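# Place the build plate onto the 3-D printer bed

## Task

Take the build plate resting on the cardboard box and set it on the 3-D printer's bed with its coated side upward, its side and rear edges flush with the bed's edges, and the printer still upright. The other items next to and behind the printer must stay roughly where they were and keep their orientation. The plate has to stay in place without the robot holding it. At the end, release it and move the grippers away.

## Robot and tools

Robot and frame. Two arms, left_arm and right_arm, share one scene frame. Its origin is on the table surface midway between the arms. +z is up, +x points out across the table, and left_arm sits on the +y side. The arm names do not tell you which side of a picture an arm appears on. Positions are in metres. Orientations are quaternions written w first (qw, qx, qy, qz). Each gripper's fingers point along its own +z axis and close along its own y axis. The reported hand point lies between the finger pads, about 1 cm behind the tips. Reported positions can be slightly wrong, especially at long reach, and arms tend to stop a centimetre or more short of the target, usually too low.

Row layout. Every commanded row holds 16 numbers covering both arms, even when only one arm moves: x, y, z, qw, qx, qy, qz, opening for left_arm, followed by the same eight for right_arm. x, y, z, qw, qx, qy, qz form an absolute pose in the scene frame, not an offset. Opening runs from -1 (closed) to +1 (fully open, 0.094 m). To keep an arm still, repeat its last reported pose and its desired opening in every row. To keep a gripper's orientation fixed, send one unchanged quaternion rather than copying the drifting reported one.

execute_actions (actions). This is a list of actions. Each action is a table of up to 15 rows, and each row is one control step of 1/30 s. A short table repeats its final row until 15 steps have passed. An empty list only returns the current state and images. At every step the controller clips the target to within 70 mm and 16 degrees of the gripper's measured pose, so a distant target takes several actions. A target more than 0.6 m from the gripper's starting position, along any of its own axes, is rejected for both arms. If the first action fails this check, or any action is malformed, the whole call does nothing.

move (target, speed, blocking). target is one 16-number row of absolute poses and openings. Both grippers follow straight paths that finish at the same moment, lasting from 0.5 to 10 s. Paths longer than that are cut off at 10 s. speed is the top path speed in m/s, from 0.002 to 0.5, with a default of 0.25. Rotation is capped at twice that value in rad/s. Paths do not avoid obstacles or the other arm. Grippers lag, can drift off the path, and can exceed speed, especially with the arm nearly straight. Openings are applied at the start. With blocking=false the call returns after 0.5 s while motion continues. Then check with wait(0), or call stop, before sending new rows or moves. The result adds a move: line giving the outcome (done, off_target, moving, held, fault) and any limits (paced means the pose was clipped; held means a check blocked steps, and the arm may then surge fast). It also gives each gripper's distance from its target.

wait (seconds, 0 to 10). Lets time pass while arms keep their last commands. It returns early if a running move finishes. stop brakes a running move, which needs some room; the fingers still keep moving. zoom_image (camera, region [x0, y0, x1, y1] in pixels, at most 504 by 504, origin top-left) gives a closer look at cam_low, cam_left_wrist or cam_right_wrist. show_instructions returns the reference pages. finished_scene (scene) ends the current scene permanently; pass the current scene's number. The robot holds its last command before the check.

Results. The state line gives each gripper's position and quaternion as left_arm: … | right_arm: …. Hand target lines show the clipped pose each arm is now driving toward. grip_measured is the finger opening on the command scale. The last joint value is the opening in metres, with each gripper off by up to about 1 mm. A pose unreachable line means the clearance check altered or blocked that arm's command. FAULT lines report arm stops. Joint limits (rad): waist -2.618 to 3.054, shoulder 0.000 to 3.142, elbow 0.000 to 3.142, wrist pitch -1.571 to 1.571, wrist yaw -1.571 to 1.571, wrist roll -2.094 to 2.094. Elbows stop just short of straight.

Gripping. Fingers go to the opening you command unless they are near -1 or +1. To hold a part, command about 0.03 below grip_measured; a smaller gap gives a lighter grip. Pad force is limited to roughly 50 to 62 N, and less on very thin parts under about 2 mm. Expect a brief force spike on first contact. Occasional tugs on held parts or pushes on loose ones can happen.

Heat. Holding loads warms motors, even while you are thinking. A MOTOR HOT warning appears at 75 °C. At 90 °C that arm halts for 10 seconds. At 100 °C the arm loses power and drops what it holds. Both are reported as OVER-TEMPERATURE FAULT.

Cameras. cam_low is fixed; the other two are fisheye cameras on the wrists. All are 504x504, in the order cam_low, cam_left_wrist, cam_right_wrist. Calibration (K, distortion, T_world_to_cam) follows OpenCV conventions and may be off by a few degrees or millimetres. cam_low sits near pos_world [0.76816, -0.0155901, 0.27359], looking back toward the robots.

Avoid. Do not knock anything off the table or tip the printer. Do not let the arms collide or press hard on each other. Avoid drops, slams and heavy pushing: faster moves and targets set deep past a contact press harder. A command that stays the same after an arm is blocked keeps it pushing; send a new one.

Each tool is called after "Request:" as name([rows], argument=value, ...), one row to a line, values as JSON.

Reference images:

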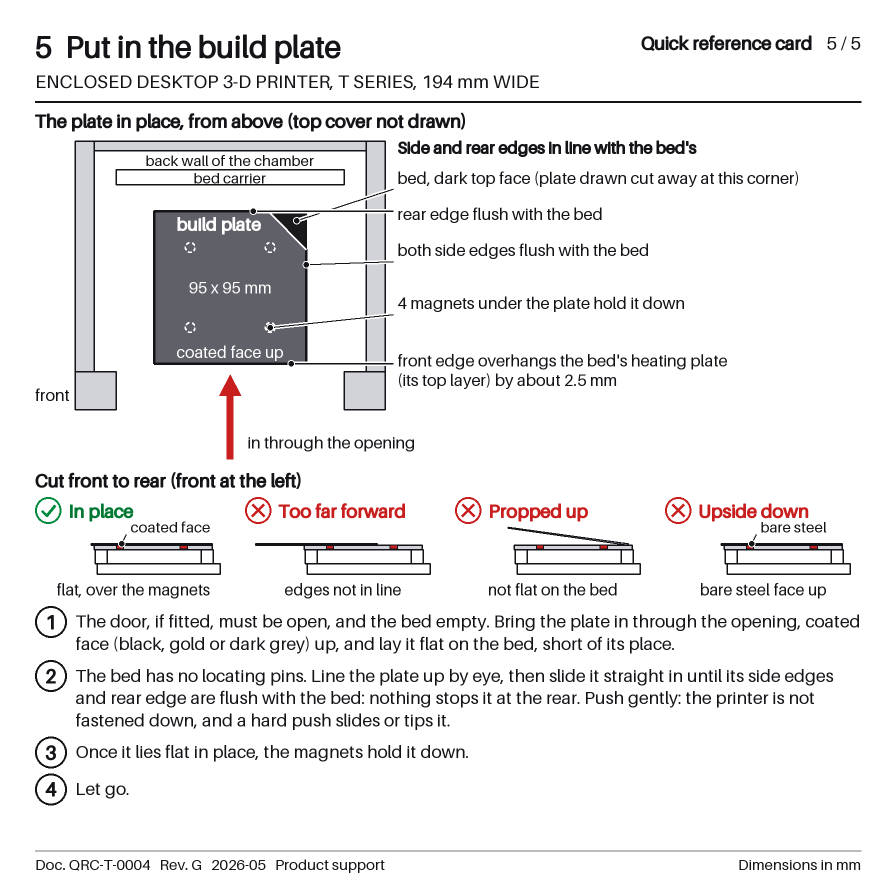

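## Session

Request:
execute_actions(actions=[])

Scene clock: 0.00 s.
left_arm: end_effector_position=(+0.4025, +0.3601, +0.3989) grip_measured=+1.000 end_effector_quat_wxyz=(+0.700, -0.008, +0.714, +0.011) | right_arm: end_effector_position=(+0.3842, -0.2903, +0.3956) grip_measured=+1.000 end_effector_quat_wxyz=(+0.696, -0.038, +0.716, +0.029)
Joint positions: left_arm=[ 0.011  1.062  1.039  0.005 -0.007  0.003  0.094] | right_arm=[ 0.003  1.06   1.035 -0.004 -0.01  -0.011  0.094]
Joint velocities: left_arm=[ 0.007  0.002  0.007  0.007  0.037 -0.037  0.   ] | right_arm=[-0.002  0.007 -0.007 -0.051  0.022 -0.051  0.   ]
Hand target (left_arm): +0.399, +0.360, +0.408; +0.709, -0.009, +0.705, +0.011
Hand target (right_arm): +0.382, -0.291, +0.399; +0.698, -0.037, +0.714, +0.030

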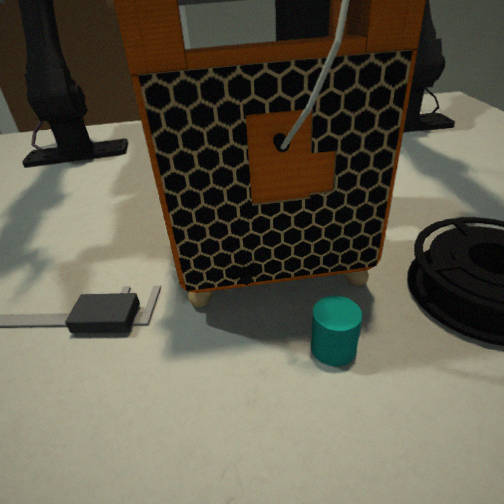

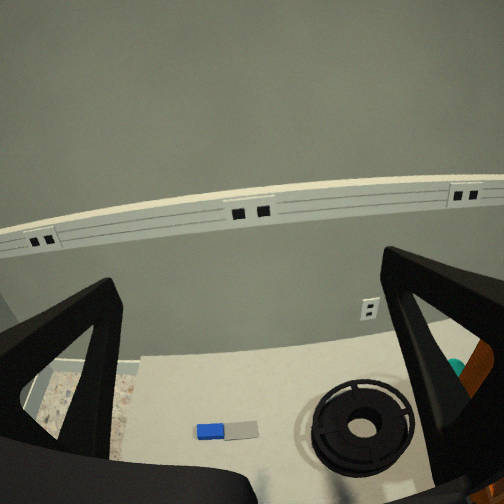

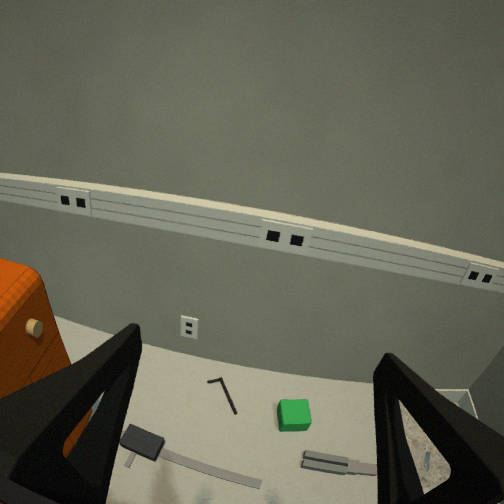

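Request:
move(target=[0.2,0.2,0.36,0.47,0.296,0.814,-0.171,1,0.2,-0.2,0.36,0.47,-0.296,0.814,0.171,1])

Scene clock: 22.00 s.
left_arm: end_effector_position=(+0.2015, +0.1940, +0.3532) grip_measured=+1.000 end_effector_quat_wxyz=(+0.464, +0.306, +0.815, -0.164) | right_arm: end_effector_position=(+0.2066, -0.2003, +0.3525) grip_measured=+1.000 end_effector_quat_wxyz=(+0.460, -0.290, +0.821, +0.173)
Joint positions: left_arm=[-0.725  0.827  1.318 -1.031 -0.015  0.011  0.094] | right_arm=[ 0.204  0.849  1.33  -1.063 -0.35  -0.203  0.094]
Joint velocities: left_arm=[-0.007 -0.017 -0.002 -0.037  0.037  0.022  0.   ] | right_arm=[-0.012 -0.002  0.017 -0.051 -0.066  0.007  0.   ]
Hand target (left_arm): +0.201, +0.194, +0.363; +0.471, +0.301, +0.812, -0.165
Hand target (right_arm): +0.198, -0.200, +0.364; +0.472, -0.297, +0.812, +0.172
Off the commanded pose (left_arm): 0.009 m, 2 deg.
Off the commanded pose (right_arm): 0.010 m, 2 deg.
move: done
camera_calibration (this result's frames):
cam_left_wrist: T_world_to_cam=[[-0.719617, -0.687458, -0.0977422, 0.309897], [-0.59523, 0.683215, -0.422987, 0.151611], [0.357565, -0.24621, -0.900849, 0.395181], [0, 0, 0, 1]] pos_world=[0.171948, 0.206756, 0.450417]
cam_right_wrist: T_world_to_cam=[[0.720565, -0.687338, 0.0913952, -0.318105], [-0.57794, -0.668179, -0.468531, 0.194239], [0.383108, 0.284786, -0.878707, 0.389184], [0, 0, 0, 1]] pos_world=[0.192374, -0.199693, 0.462059]

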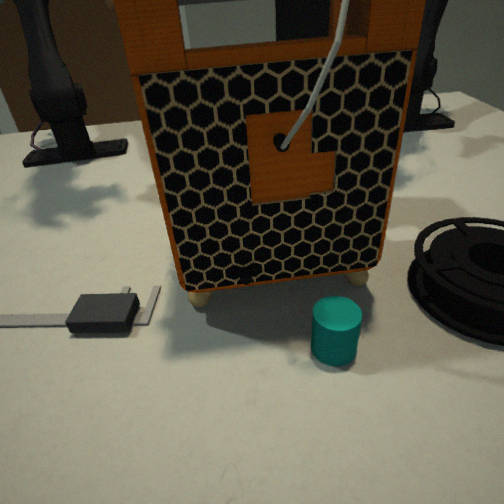

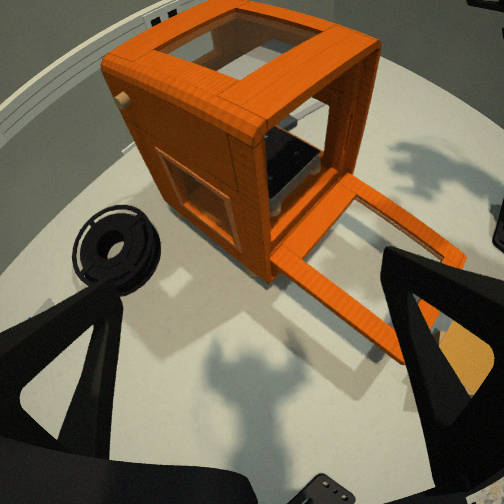

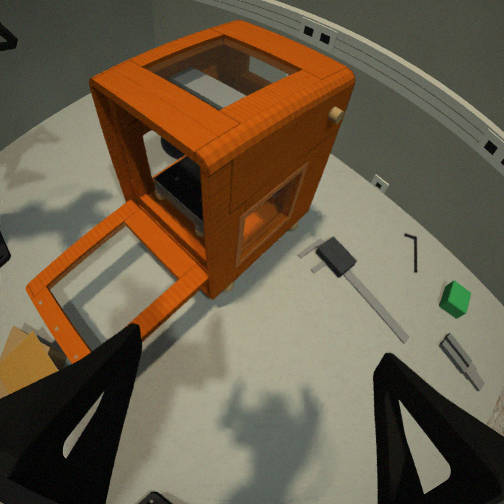

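Request:
move(target=[0.06,0.16,0.3,0.354,0.612,0.612,-0.354,1,0.06,-0.12,0.3,0.354,-0.612,0.612,0.354,1])

Scene clock: 32.37 s.
left_arm: end_effector_position=(+0.0678, +0.1573, +0.3025) grip_measured=+1.000 end_effector_quat_wxyz=(+0.357, +0.606, +0.621, -0.345) | right_arm: end_effector_position=(+0.0632, -0.1193, +0.3038) grip_measured=+1.000 end_effector_quat_wxyz=(+0.354, -0.611, +0.616, +0.348)
Joint positions: left_arm=[-0.721  0.661  1.099 -1.154  0.689  0.51   0.094] | right_arm=[ 0.616  0.732  1.111 -1.115 -0.713 -0.538  0.094]
Joint velocities: left_arm=[ 0.012 -0.007 -0.007  0.007 -0.007  0.051  0.   ] | right_arm=[ 0.002  0.002  0.017 -0.051 -0.081  0.007  0.   ]
Hand target (left_arm): +0.060, +0.158, +0.301; +0.355, +0.612, +0.612, -0.354
Hand target (right_arm): +0.058, -0.121, +0.302; -0.355, +0.614, -0.612, -0.351
Off the commanded pose (left_arm): 0.009 m, 2 deg.
Off the commanded pose (right_arm): 0.005 m, 1 deg.
move: done
camera_calibration (this result's frames):
cam_left_wrist: T_world_to_cam=[[-0.993813, 0.0710997, -0.0853227, 0.0790019], [0.101292, 0.895328, -0.433738, -0.00177082], [0.0455531, -0.439697, -0.89699, 0.43867], [0, 0, 0, 1]] pos_world=[0.0587098, 0.18885, 0.399455]
cam_right_wrist: T_world_to_cam=[[0.987573, 0.109792, 0.112449, -0.0828755], [0.150436, -0.867443, -0.474248, 0.0745615], [0.0454742, 0.485271, -0.87318, 0.421785], [0, 0, 0, 1]] pos_world=[0.0514486, -0.130903, 0.412974]

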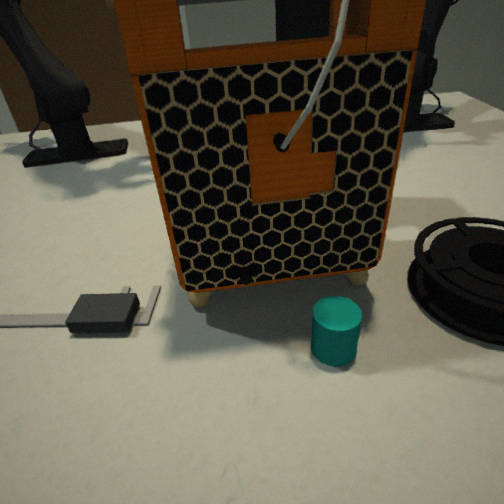

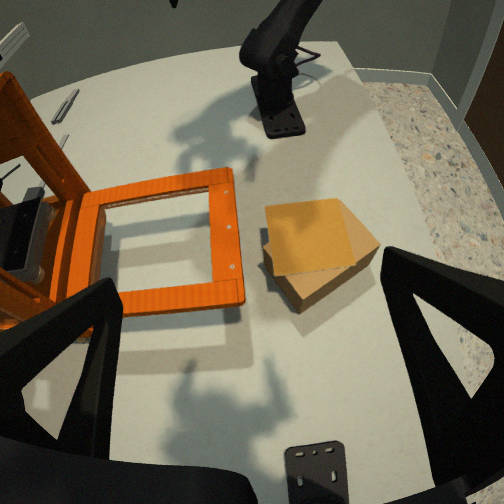

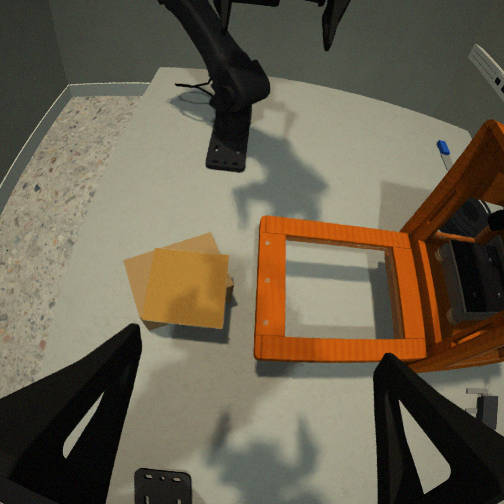

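Request:
zoom_image(camera="cam_right_wrist", region=[100,200,300,400])

Request:
zoom_image(camera="cam_left_wrist", region=[220,160,420,360])

Region (100, 200, 300, 400) of cam_right_wrist's 504x504 image, scaled by 2.520, with more detail than that image has.

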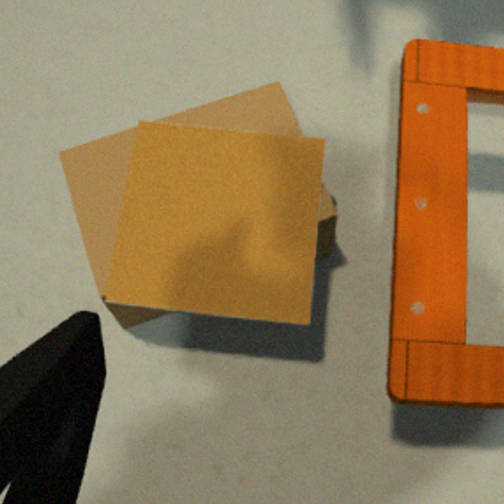

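Region (220, 160, 420, 360) of cam_left_wrist's 504x504 image, scaled by 2.520, with more detail than that image has.

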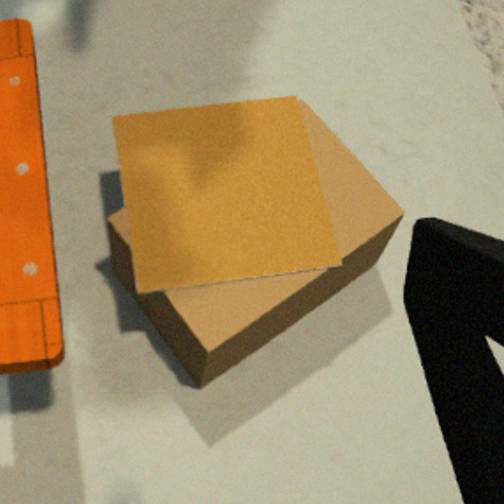

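Request:
move(target=[0.06,0.16,0.3,0.354,0.612,0.612,-0.354,1,0.045,-0.07,0.14,0.6276,-0.7479,-0.1658,0.1391,-0.3])

Scene clock: 133.33 s.
left_arm: end_effector_position=(+0.0657, +0.1572, +0.3027) grip_measured=+1.000 end_effector_quat_wxyz=(+0.357, +0.611, +0.616, -0.347) | right_arm: end_effector_position=(+0.0496, -0.0713, +0.1475) grip_measured=-0.299 end_effector_quat_wxyz=(-0.640, +0.743, +0.156, -0.115)
Joint positions: left_arm=[-0.721  0.661  1.099 -1.157  0.7    0.523  0.094] | right_arm=[ 0.579  0.949  0.199  0.229 -1.256 -2.101  0.033]
Joint velocities: left_arm=[-0.002 -0.012 -0.017  0.007 -0.022  0.007  0.   ] | right_arm=[-0.007  0.007 -0.017 -0.022  0.007 -0.081  0.   ]
Hand target (left_arm): +0.060, +0.160, +0.300; +0.354, +0.612, +0.612, -0.354
Hand target (right_arm): +0.041, -0.074, +0.141; -0.636, +0.743, +0.157, -0.135
Off the commanded pose (left_arm): 0.007 m, 1 deg.
Off the commanded pose (right_arm): 0.009 m, 3 deg.
joint sent to its limit (right arm) — the command would take joint 6 (wrist roll) past its lower limit, so that joint was sent only as far as its limit.
move: off_target (right_arm)
camera_calibration (this result's frames):
cam_left_wrist: T_world_to_cam=[[-0.992393, 0.0851837, -0.0888845, 0.0757704], [0.115643, 0.892646, -0.435671, -0.00126072], [0.0422304, -0.442636, -0.895707, 0.439166], [0, 0, 0, 1]] pos_world=[0.0567936, 0.189061, 0.399549]
cam_right_wrist: T_world_to_cam=[[-0.24526, 0.114973, 0.962615, -0.120973], [0.958592, -0.119486, 0.258506, -0.0506826], [0.14474, 0.986156, -0.0809073, 0.176519], [0, 0, 0, 1]] pos_world=[-0.00663539, -0.166223, 0.143834]

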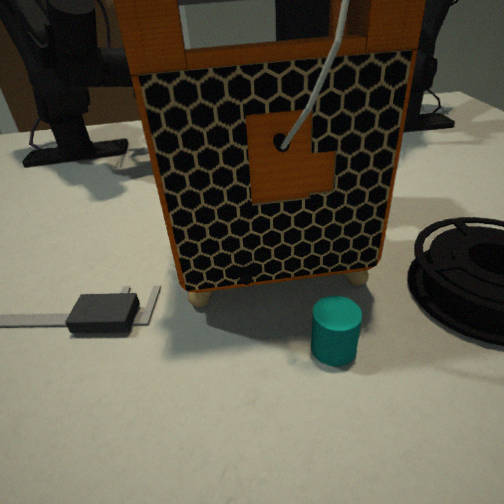

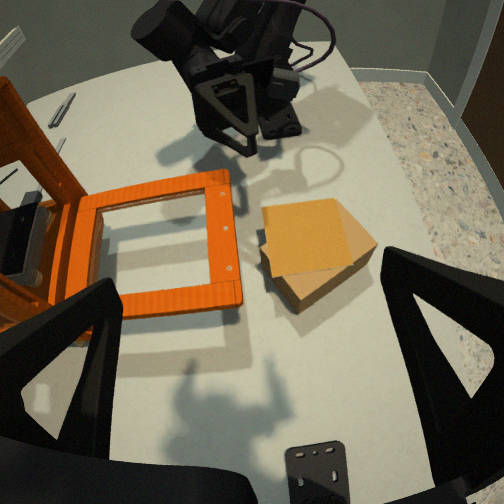

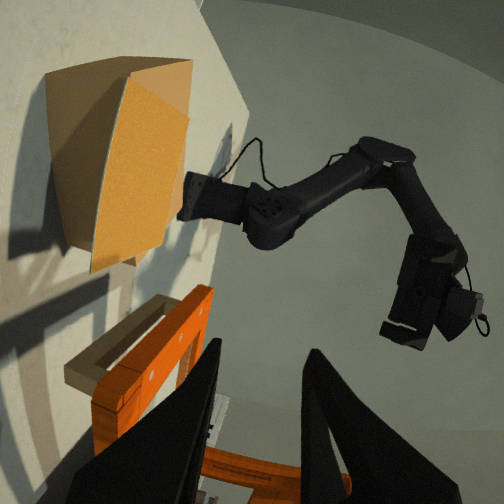

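Request:
move(target=[0.06,0.16,0.3,0.354,0.612,0.612,-0.354,1,0.035,-0.07,0.075,0.6533,-0.7255,-0.1608,0.1448,-0.4], speed=0.08)

Scene clock: 144.77 s.
left_arm: end_effector_position=(+0.0656, +0.1572, +0.3026) grip_measured=+1.000 end_effector_quat_wxyz=(+0.356, +0.611, +0.616, -0.348) | right_arm: end_effector_position=(+0.0456, -0.0660, +0.0828) grip_measured=-0.399 end_effector_quat_wxyz=(-0.658, +0.723, +0.172, -0.117)
Joint positions: left_arm=[-0.721  0.661  1.099 -1.158  0.7    0.523  0.094] | right_arm=[ 0.609  1.749  0.012  1.37  -1.271 -1.98   0.028]
Joint velocities: left_arm=[-0.007 -0.007 -0.012  0.007 -0.066 -0.037  0.   ] | right_arm=[-0.012  0.017 -0.017  0.11  -0.037 -0.007 -0.   ]
Hand target (left_arm): +0.060, +0.160, +0.300; +0.354, +0.612, +0.612, -0.354
Hand target (right_arm): +0.034, -0.072, +0.078; -0.651, +0.727, +0.163, -0.146
Off the commanded pose (left_arm): 0.007 m, 1 deg.
Off the commanded pose (right_arm): 0.014 m, 4 deg.
joint sent to its limit (right arm) — the command would take joint 3 (elbow) past its lower limit, so that joint was sent only as far as its limit.
move: off_target (right_arm)
camera_calibration (this result's frames):
cam_left_wrist: T_world_to_cam=[[-0.992408, 0.0854735, -0.0884298, 0.0754866], [0.115702, 0.892639, -0.435671, -0.00127961], [0.0416975, -0.442595, -0.895752, 0.439192], [0, 0, 0, 1]] pos_world=[0.0567483, 0.189074, 0.399525]
cam_right_wrist: T_world_to_cam=[[-0.254235, 0.0542677, 0.965619, -0.0641503], [0.959884, -0.107938, 0.258791, -0.0287958], [0.118271, 0.992675, -0.024649, 0.163672], [0, 0, 0, 1]] pos_world=[-0.00802637, -0.1621, 0.0734312]

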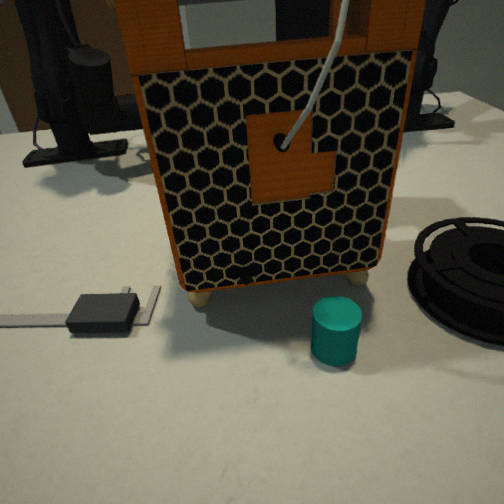

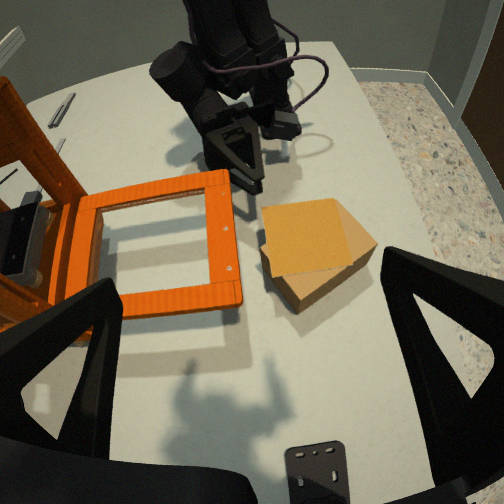

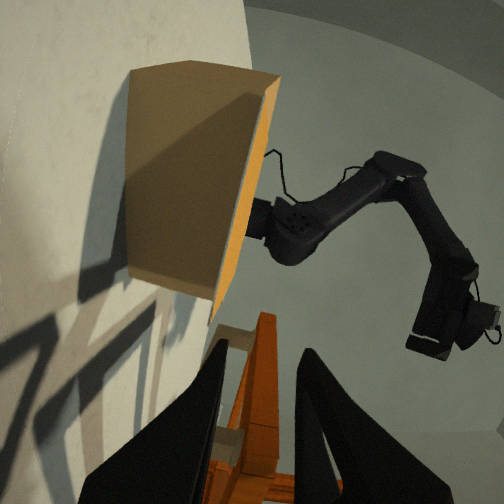

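Request:
move(target=[0.06,0.16,0.3,0.354,0.612,0.612,-0.354,1,0.015,-0.065,0.12,0.4848,-0.8746,0,0,-0.4], speed=0.1)

Request:
move(target=[0.06,0.16,0.3,0.354,0.612,0.612,-0.354,1,0.015,-0.068,0.065,0.4848,-0.8746,0,0,-0.4], speed=0.06)

Scene clock: 190.77 s.
left_arm: end_effector_position=(+0.0656, +0.1572, +0.3026) grip_measured=+1.000 end_effector_quat_wxyz=(+0.356, +0.611, +0.616, -0.348) | right_arm: end_effector_position=(+0.0187, -0.0656, +0.1051) grip_measured=-0.399 end_effector_quat_wxyz=(-0.475, +0.880, +0.009, +0.006)
Joint positions: left_arm=[-0.721  0.661  1.099 -1.158  0.7    0.523  0.094] | right_arm=[ 1.318  0.608  0.259 -0.239 -0.141 -1.687  0.028]
Joint velocities: left_arm=[ 0.012 -0.022 -0.022 -0.037 -0.051 -0.007  0.   ] | right_arm=[-0.037 -0.002 -0.002 -0.022 -0.037 -0.007  0.   ]
Hand target (left_arm): +0.060, +0.160, +0.300; +0.354, +0.612, +0.612, -0.354
Hand target (right_arm): +0.018, -0.064, +0.114; -0.478, +0.878, +0.005, +0.005
Off the commanded pose (left_arm): 0.007 m, 1 deg.
Off the commanded pose (right_arm): 0.015 m, 2 deg.
move: off_target (right_arm)
camera_calibration (this result's frames):
cam_left_wrist: T_world_to_cam=[[-0.992363, 0.0856649, -0.0887562, 0.0755523], [0.116017, 0.892619, -0.435628, -0.00131022], [0.0419074, -0.442598, -0.89574, 0.439175], [0, 0, 0, 1]] pos_world=[0.0567226, 0.189076, 0.399522]
cam_right_wrist: T_world_to_cam=[[-0.17558, 0.580079, 0.795412, -0.0415941], [0.843899, -0.327382, 0.425037, -0.038403], [0.506958, 0.745875, -0.432046, 0.1864], [0, 0, 0, 1]] pos_world=[-0.0693919, -0.127476, 0.129941]

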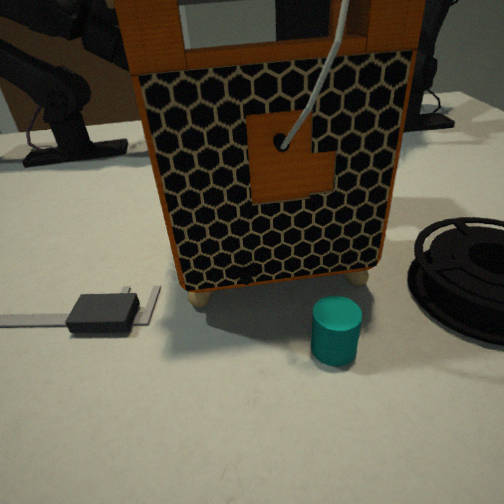

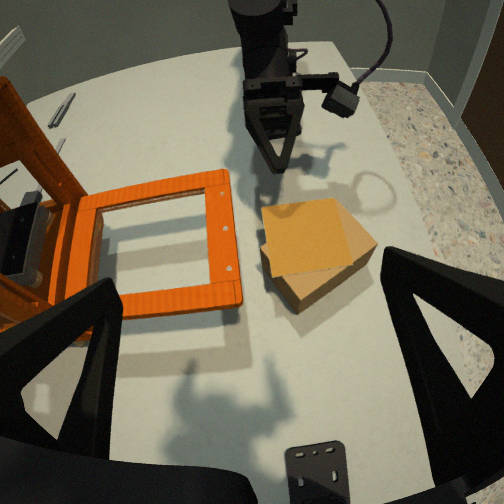

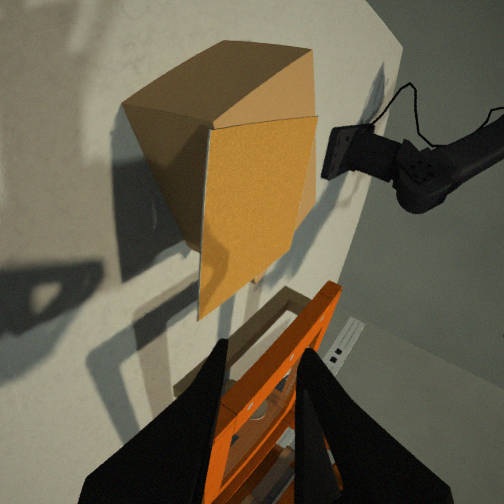

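Scene clock: 192.00 s.
left_arm: end_effector_position=(+0.0656, +0.1572, +0.3026) grip_measured=+1.000 end_effector_quat_wxyz=(+0.356, +0.611, +0.616, -0.348) | right_arm: end_effector_position=(+0.0171, -0.0662, +0.0759) grip_measured=-0.399 end_effector_quat_wxyz=(-0.498, +0.867, +0.005, +0.005)
Joint positions: left_arm=[-0.721  0.661  1.099 -1.158  0.7    0.523  0.094] | right_arm=[ 1.328  0.608  0.096 -0.021 -0.135 -1.666  0.028]
Joint velocities: left_arm=[-0.007 -0.012 -0.002 -0.007 -0.022 -0.022  0.   ] | right_arm=[-0.017 -0.002  0.007  0.051  0.022 -0.007 -0.   ]
Hand target (left_arm): +0.060, +0.160, +0.300; +0.354, +0.612, +0.612, -0.354
Hand target (right_arm): +0.015, -0.070, +0.065; -0.485, +0.875, +0.000, +0.001
Off the commanded pose (left_arm): 0.007 m, 1 deg.
Off the commanded pose (right_arm): 0.011 m, 2 deg.
move: off_target (right_arm)
camera_calibration (this result's frames):
cam_left_wrist: T_world_to_cam=[[-0.992363, 0.0856649, -0.0887562, 0.0755523], [0.116017, 0.892619, -0.435628, -0.00131022], [0.0419074, -0.442598, -0.89574, 0.439175], [0, 0, 0, 1]] pos_world=[0.0567226, 0.189076, 0.399522]
cam_right_wrist: T_world_to_cam=[[-0.167861, 0.538191, 0.825938, -0.0235968], [0.844014, -0.354451, 0.402499, -0.0249178], [0.509375, 0.764667, -0.394742, 0.173392], [0, 0, 0, 1]] pos_world=[-0.0712518, -0.12872, 0.0979643]

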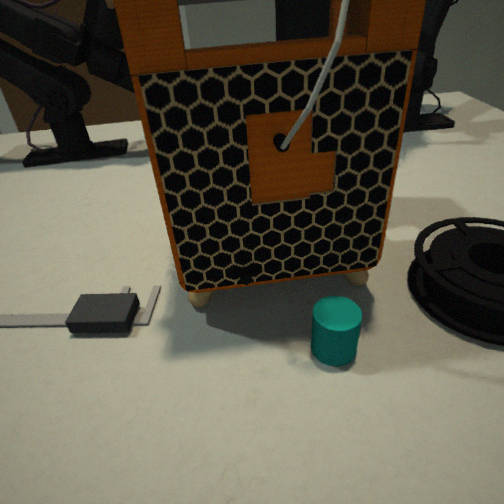

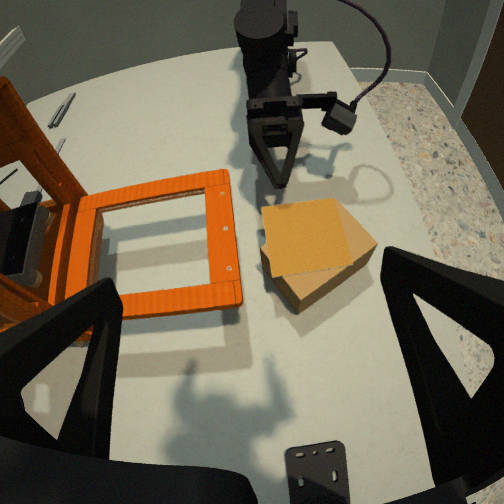

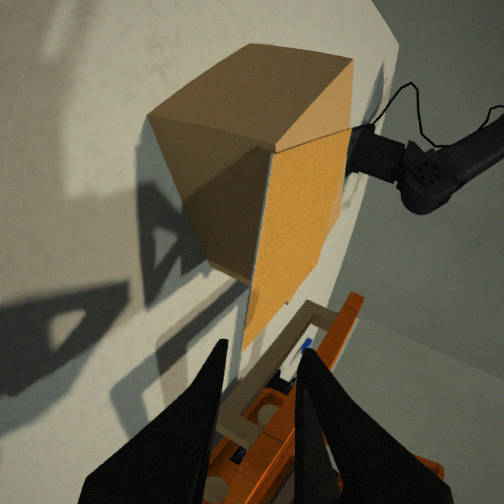

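Request:
move(target=[0.06,0.16,0.3,0.354,0.612,0.612,-0.354,1,0.012,-0.045,0.056,0.5,-0.866,0,0,-0.3], speed=0.03)

Scene clock: 206.93 s.
left_arm: end_effector_position=(+0.0656, +0.1572, +0.3026) grip_measured=+1.000 end_effector_quat_wxyz=(+0.356, +0.611, +0.616, -0.348) | right_arm: end_effector_position=(+0.0145, -0.0410, +0.0675) grip_measured=-0.301 end_effector_quat_wxyz=(-0.513, +0.859, +0.005, +0.005)
Joint positions: left_arm=[-0.721  0.661  1.099 -1.158  0.7    0.523  0.094] | right_arm=[ 1.375  0.909  0.074  0.338 -0.097 -1.639  0.033]
Joint velocities: left_arm=[ 0.002 -0.007  0.002 -0.007  0.051  0.007  0.   ] | right_arm=[ 0.007 -0.002  0.007 -0.037 -0.007  0.022  0.001]
Hand target (left_arm): +0.060, +0.160, +0.300; +0.354, +0.612, +0.612, -0.354
Hand target (right_arm): +0.012, -0.047, +0.056; -0.500, +0.866, +0.000, +0.001
Off the commanded pose (left_arm): 0.007 m, 1 deg.
Off the commanded pose (right_arm): 0.012 m, 2 deg.
move: off_target (right_arm)
camera_calibration (this result's frames):
cam_left_wrist: T_world_to_cam=[[-0.992363, 0.0856649, -0.0887562, 0.0755523], [0.116017, 0.892619, -0.435628, -0.00131022], [0.0419074, -0.442598, -0.89574, 0.439175], [0, 0, 0, 1]] pos_world=[0.0567226, 0.189076, 0.399522]
cam_right_wrist: T_world_to_cam=[[-0.167456, 0.509562, 0.843982, -0.032948], [0.844464, -0.367637, 0.389516, -0.0100556], [0.508762, 0.777939, -0.368744, 0.150946], [0, 0, 0, 1]] pos_world=[-0.0738215, -0.104335, 0.0873849]

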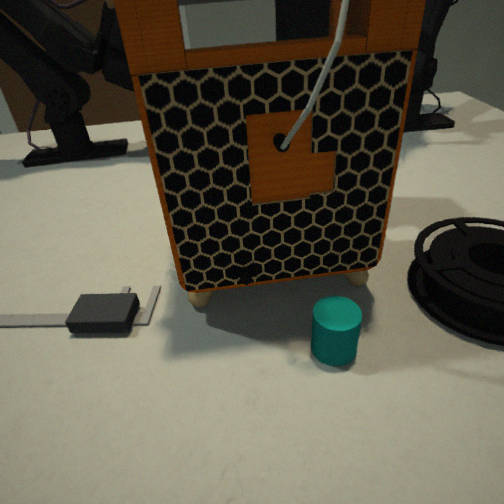

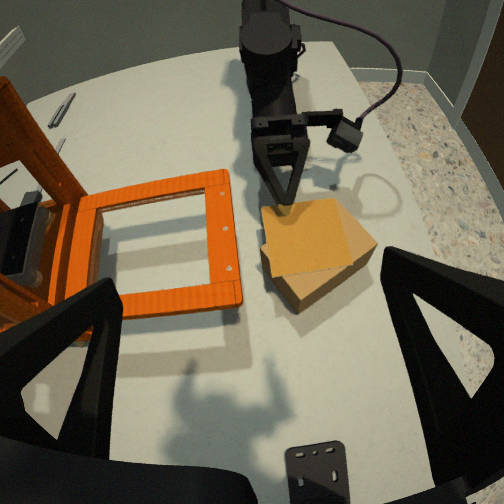

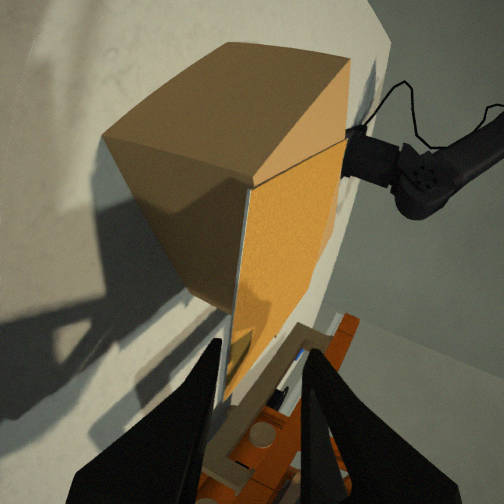

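Request:
move(target=[0.06,0.16,0.3,0.354,0.612,0.612,-0.354,1,0.012,-0.026,0.042,0.51,-0.86,0,0,-0.3], speed=0.03)

Scene clock: 216.87 s.
left_arm: end_effector_position=(+0.0656, +0.1572, +0.3026) grip_measured=+1.000 end_effector_quat_wxyz=(+0.356, +0.611, +0.616, -0.348) | right_arm: end_effector_position=(+0.0150, -0.0184, +0.0559) grip_measured=-0.301 end_effector_quat_wxyz=(-0.526, +0.850, +0.005, +0.005)
Joint positions: left_arm=[-0.721  0.661  1.099 -1.158  0.7    0.523  0.094] | right_arm=[ 1.387  1.235  0.074  0.696 -0.088 -1.63   0.033]
Joint velocities: left_arm=[-0.017 -0.017  0.012  0.007 -0.022  0.051  0.   ] | right_arm=[-0.022  0.002 -0.007  0.066 -0.037 -0.022  0.001]
Hand target (left_arm): +0.060, +0.160, +0.300; +0.354, +0.612, +0.612, -0.354
Hand target (right_arm): +0.012, -0.027, +0.043; -0.510, +0.860, +0.000, +0.001
Off the commanded pose (left_arm): 0.007 m, 1 deg.
Off the commanded pose (right_arm): 0.016 m, 2 deg.
move: off_target (right_arm)
camera_calibration (this result's frames):
cam_left_wrist: T_world_to_cam=[[-0.992363, 0.0856649, -0.0887562, 0.0755523], [0.116017, 0.892619, -0.435628, -0.00131022], [0.0419074, -0.442598, -0.89574, 0.439175], [0, 0, 0, 1]] pos_world=[0.0567226, 0.189076, 0.399522]
cam_right_wrist: T_world_to_cam=[[-0.167574, 0.483072, 0.859396, -0.0359567], [0.844519, -0.379407, 0.37794, 0.00275124], [0.508632, 0.789109, -0.344384, 0.127667], [0, 0, 0, 1]] pos_world=[-0.0732846, -0.08233, 0.0738279]

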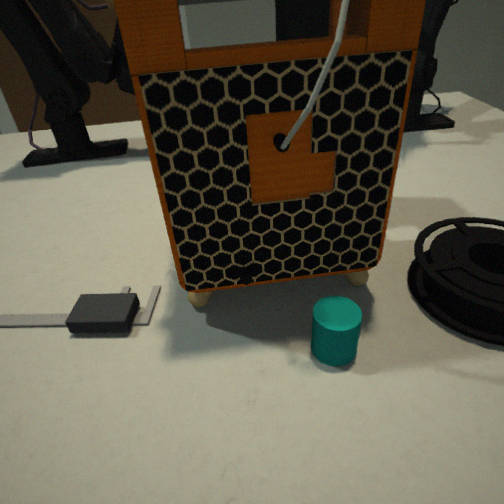

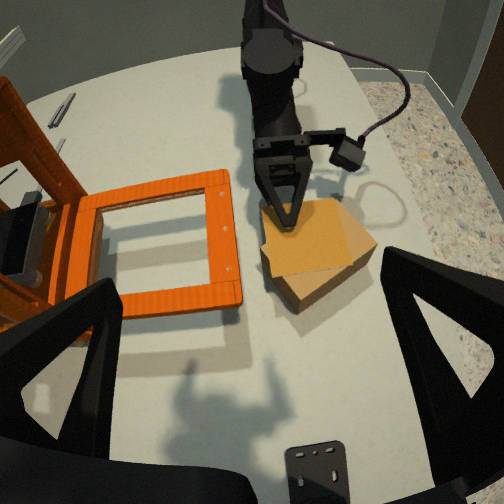

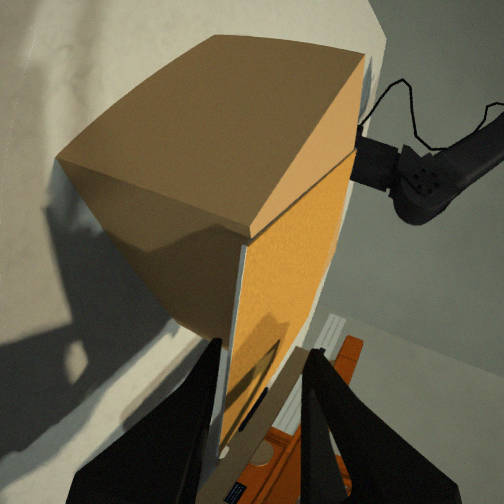

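Request:
execute_actions([
  [[0.06,0.16,0.3,0.354,0.612,0.612,-0.354,1,0.012,-0.024,0.048,0.52,-0.854,0,0,-0.55]],
  [[0.06,0.16,0.3,0.354,0.612,0.612,-0.354,1,0.012,-0.021,0.056,0.53,-0.848,0,0,-0.7]],
  [[0.06,0.16,0.3,0.354,0.612,0.612,-0.354,1,0.012,-0.018,0.066,0.54,-0.842,0,0,-0.75]],
  [[0.06,0.16,0.3,0.354,0.612,0.612,-0.354,1,0.012,-0.016,0.076,0.55,-0.835,0,0,-0.82]],
])

Scene clock: 228.07 s.
left_arm: end_effector_position=(+0.0656, +0.1572, +0.3026) grip_measured=+1.000 end_effector_quat_wxyz=(+0.356, +0.611, +0.616, -0.348) | right_arm: end_effector_position=(+0.0152, -0.0168, +0.0709) grip_measured=-0.819 end_effector_quat_wxyz=(-0.546, +0.838, +0.002, +0.005)
Joint positions: left_arm=[-0.721  0.661  1.099 -1.158  0.7    0.523  0.094] | right_arm=[ 1.387  1.167  0.074  0.675 -0.088 -1.622  0.009]
Joint velocities: left_arm=[-0.017 -0.012 -0.007  0.022 -0.037  0.037  0.   ] | right_arm=[-0.002  0.002  0.007 -0.095 -0.066 -0.007 -0.001]
Hand target (left_arm): +0.060, +0.160, +0.300; +0.354, +0.612, +0.612, -0.354
Hand target (right_arm): +0.012, -0.016, +0.076; -0.551, +0.835, +0.000, +0.000
Off the commanded pose (left_arm): 0.007 m, 1 deg.
Off the commanded pose (right_arm): 0.006 m, 1 deg.
camera_calibration (this result's frames):
cam_left_wrist: T_world_to_cam=[[-0.992363, 0.0856649, -0.0887562, 0.0755523], [0.116017, 0.892619, -0.435628, -0.00131022], [0.0419074, -0.442598, -0.89574, 0.439175], [0, 0, 0, 1]] pos_world=[0.0567226, 0.189076, 0.399522]
cam_right_wrist: T_world_to_cam=[[-0.163587, 0.442325, 0.881809, -0.0519665], [0.844113, -0.399873, 0.357175, -0.00133796], [0.510599, 0.802776, -0.307959, 0.129128], [0, 0, 0, 1]] pos_world=[-0.0733045, -0.08121, 0.0860686]

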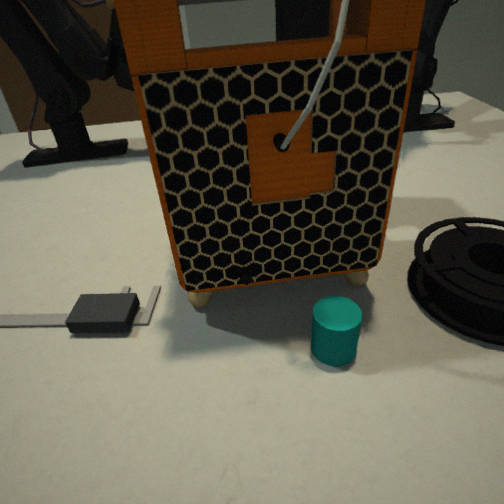

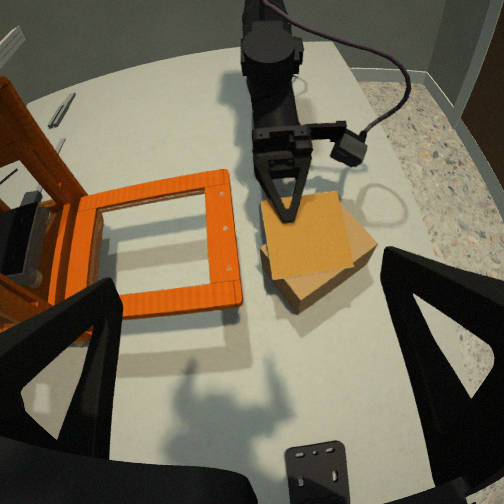

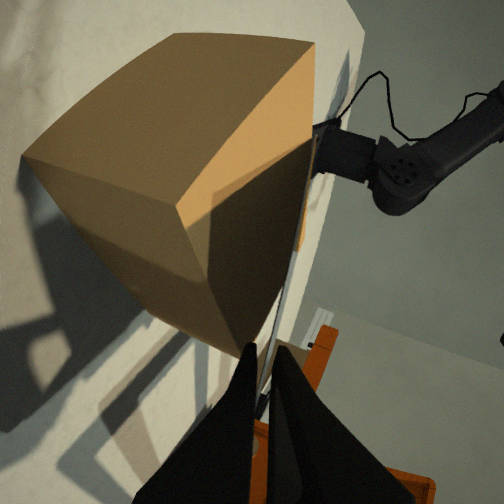

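Working nicely. Continue.

Request:
execute_actions([
  [[0.06,0.16,0.3,0.354,0.612,0.612,-0.354,1,0.012,-0.014,0.084,0.56,-0.829,0,0,-0.9]],
  [[0.06,0.16,0.3,0.354,0.612,0.612,-0.354,1,0.012,-0.012,0.09,0.57,-0.822,0,0,-0.96]],
  [[0.06,0.16,0.3,0.354,0.612,0.612,-0.354,1,0.012,-0.012,0.092,0.57,-0.822,0,0,-1]],
])

Request:
move(target=[0.06,0.2,0.33,0.354,0.612,0.612,-0.354,1,0.012,-0.0,0.17,0.62,-0.785,0,0,-1], speed=0.08)

Scene clock: 237.53 s.
left_arm: end_effector_position=(+0.0656, +0.1572, +0.3026) grip_measured=+1.000 end_effector_quat_wxyz=(+0.356, +0.611, +0.616, -0.348) | right_arm: end_effector_position=(+0.0152, -0.0164, +0.0805) grip_measured=-0.982 end_effector_quat_wxyz=(-0.558, +0.830, +0.001, +0.005)
Joint positions: left_arm=[-0.721  0.661  1.099 -1.158  0.7    0.523  0.094] | right_arm=[ 1.387  1.121  0.074  0.66  -0.088 -1.617  0.001]
Joint velocities: left_arm=[-0.022 -0.007 -0.007  0.007  0.066 -0.007  0.   ] | right_arm=[-0.007 -0.007 -0.007 -0.051  0.022 -0.022  0.   ]
Hand target (left_arm): +0.060, +0.160, +0.300; +0.354, +0.612, +0.612, -0.354
Hand target (right_arm): +0.012, -0.012, +0.092; -0.570, +0.822, +0.000, +0.000
Off the commanded pose (left_arm): 0.007 m, 1 deg.
Off the commanded pose (right_arm): 0.013 m, 2 deg.
camera_calibration (this result's frames):
cam_left_wrist: T_world_to_cam=[[-0.992363, 0.0856649, -0.0887562, 0.0755523], [0.116017, 0.892619, -0.435628, -0.00131022], [0.0419074, -0.442598, -0.89574, 0.439175], [0, 0, 0, 1]] pos_world=[0.0567226, 0.189076, 0.399522]
cam_right_wrist: T_world_to_cam=[[-0.1618, 0.416298, 0.894716, -0.0620538], [0.843791, -0.411771, 0.344181, -0.00374426], [0.5117, 0.810642, -0.284644, 0.129911], [0, 0, 0, 1]] pos_world=[-0.0733563, -0.0810202, 0.0937875]

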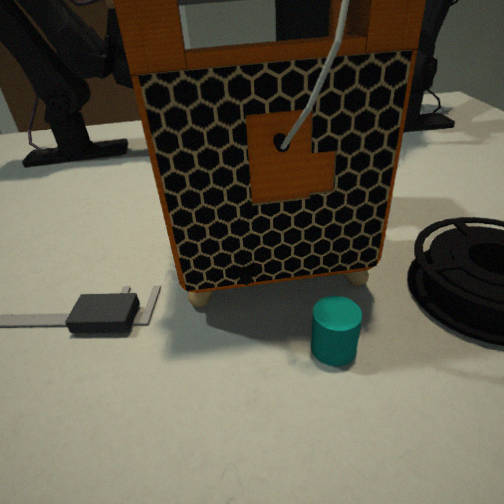

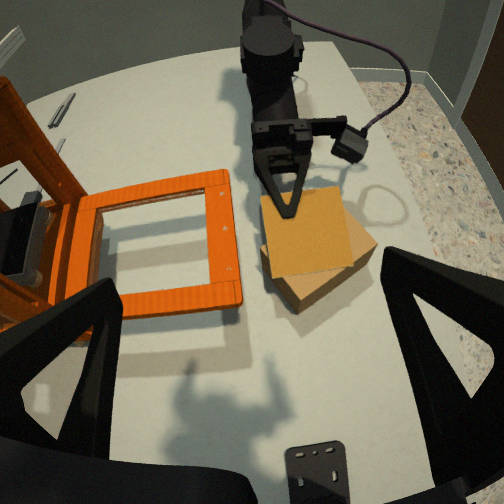

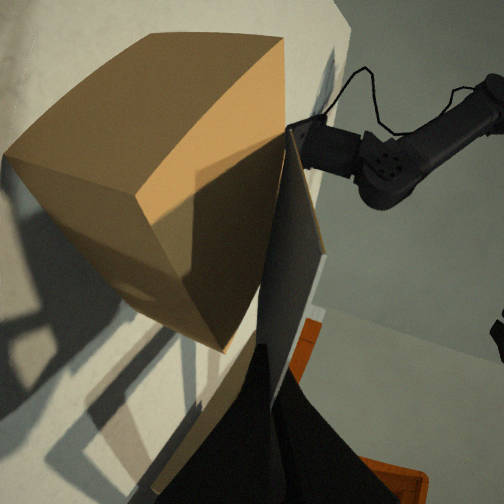

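Scene clock: 239.27 s.
left_arm: end_effector_position=(+0.0655, +0.1977, +0.3235) grip_measured=+1.000 end_effector_quat_wxyz=(+0.364, +0.598, +0.656, -0.283) | right_arm: end_effector_position=(+0.0144, -0.0019, +0.1480) grip_measured=-0.982 end_effector_quat_wxyz=(-0.600, +0.800, +0.003, +0.005)
Joint positions: left_arm=[-0.391  0.711  1.333 -1.553  0.77   0.829  0.094] | right_arm=[ 1.394  0.914  0.222  0.408 -0.088 -1.608  0.001]
Joint velocities: left_arm=[-0.002  0.002 -0.007  0.037  0.007  0.007  0.   ] | right_arm=[-0.007  0.002 -0.012  0.037 -0.051 -0.051 -0.   ]
Hand target (left_arm): +0.060, +0.199, +0.331; +0.371, +0.599, +0.652, -0.282
Hand target (right_arm): +0.012, +0.002, +0.169; -0.620, +0.785, +0.000, +0.001
Off the commanded pose (left_arm): 0.009 m, 10 deg.
Off the commanded pose (right_arm): 0.022 m, 3 deg.
joint sent to its limit (left arm) — the command would take joint 4 (wrist pitch) past its lower limit, so that joint was sent only as far as its limit.
move: off_target (left_arm, right_arm)
camera_calibration (this result's frames):
cam_left_wrist: T_world_to_cam=[[-0.990538, -0.0195944, -0.13583, 0.109749], [0.0294132, 0.936443, -0.349584, -0.0591805], [0.134047, -0.350272, -0.927006, 0.461642], [0, 0, 0, 1]] pos_world=[0.0485698, 0.21927, 0.422164]
cam_right_wrist: T_world_to_cam=[[-0.164836, 0.321567, 0.932429, -0.134383], [0.844879, -0.44176, 0.301709, -0.0141648], [0.508929, 0.837522, -0.198867, 0.125219], [0, 0, 0, 1]] pos_world=[-0.0739112, -0.0679176, 0.154478]

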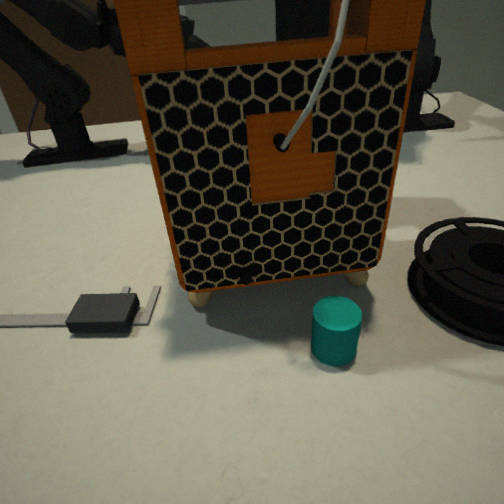

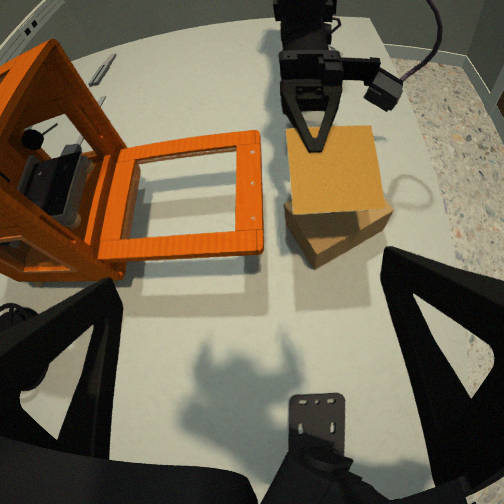

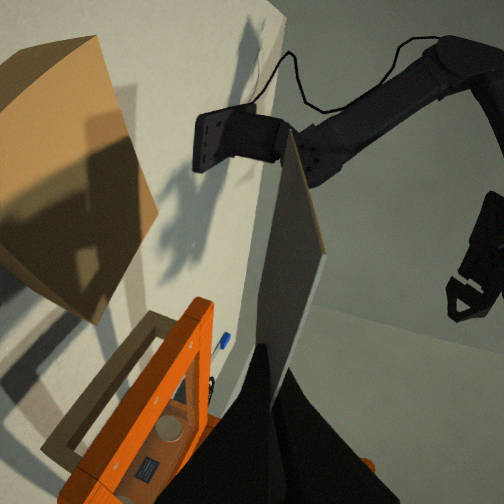

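Request:
move(target=[0.35,0.06,0.385,0.3536,0.3536,0.8536,-0.1464,1,0.19,0.0,0.19,0.4777,-0.5213,0.5213,-0.4777,-1], speed=0.2)

Scene clock: 260.10 s.
left_arm: end_effector_position=(+0.3536, +0.0630, +0.3722) grip_measured=+1.000 end_effector_quat_wxyz=(+0.346, +0.357, +0.856, -0.143) | right_arm: end_effector_position=(+0.1879, +0.0029, +0.1872) grip_measured=-0.982 end_effector_quat_wxyz=(-0.483, +0.541, -0.504, +0.470)
Joint positions: left_arm=[-0.686  1.854  2.403 -1.356  0.076  0.082  0.094] | right_arm=[ 1.453  1.698  0.94  -0.073  1.444 -0.766  0.001]
Joint velocities: left_arm=[ 0.002  0.002  0.012 -0.007 -0.11   0.022  0.   ] | right_arm=[-0.002  0.037  0.134 -0.359 -0.037  0.198  0.001]
Hand target (left_arm): +0.351, +0.062, +0.380; +0.355, +0.354, +0.853, -0.144
Hand target (right_arm): +0.192, +0.002, +0.192; -0.482, +0.527, -0.512, +0.478
Off the commanded pose (left_arm): 0.014 m, 1 deg.
Off the commanded pose (right_arm): 0.005 m, 3 deg.
move: off_target (left_arm, right_arm)
camera_calibration (this result's frames):
cam_left_wrist: T_world_to_cam=[[-0.785704, -0.616226, -0.0541735, 0.333831], [-0.59969, 0.780246, -0.177732, 0.243815], [0.151792, -0.107158, -0.982587, 0.42011], [0, 0, 0, 1]] pos_world=[0.344737, 0.0604979, 0.474213]
cam_right_wrist: T_world_to_cam=[[0.130188, 0.182875, 0.974478, -0.206742], [-0.444352, -0.867851, 0.222229, 0.0879175], [0.886342, -0.461942, -0.031723, -0.0577881], [0, 0, 0, 1]] pos_world=[0.117202, 0.0874125, 0.180095]

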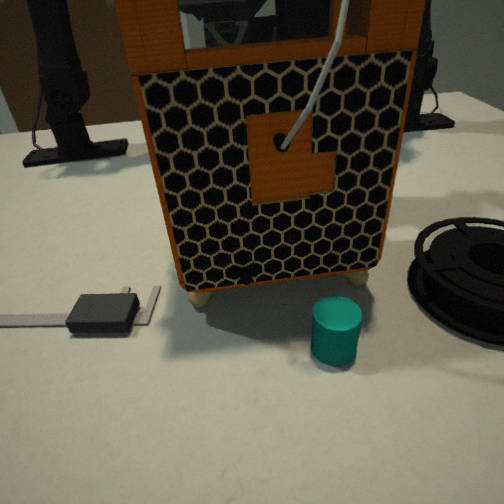

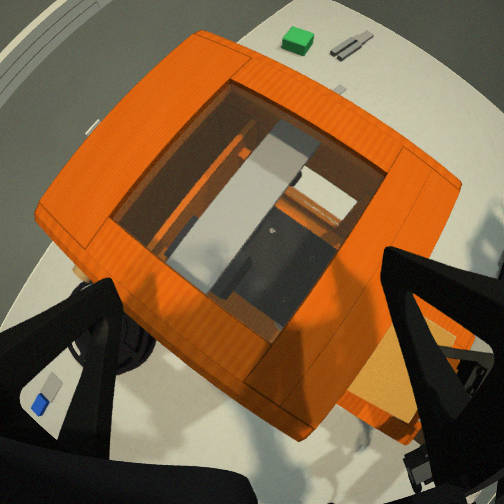

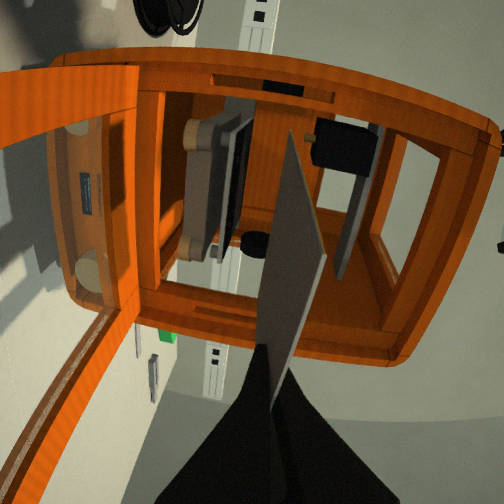

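Request:
zoom_image(camera="cam_right_wrist", region=[150,80,350,280])

Request:
zoom_image(camera="cam_left_wrist", region=[180,150,400,370])

Region (150, 80, 350, 280) of cam_right_wrist's 504x504 image, scaled by 2.520, with more detail than that image has.

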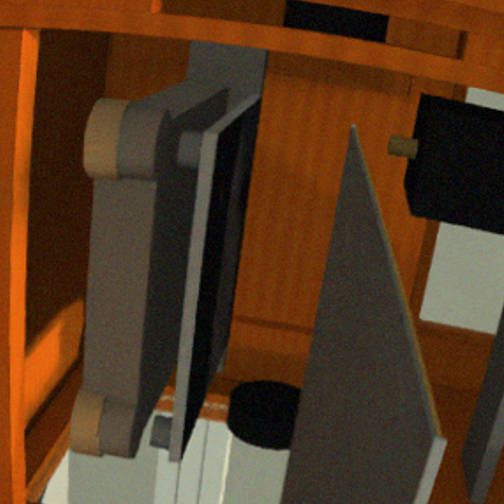

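Region (180, 150, 400, 370) of cam_left_wrist's 504x504 image, scaled by 2.291, with more detail than that image has.

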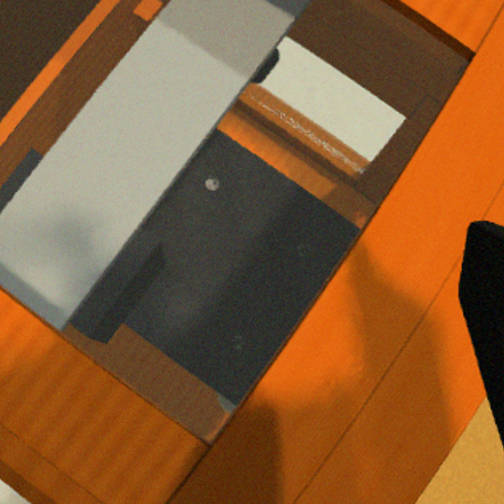

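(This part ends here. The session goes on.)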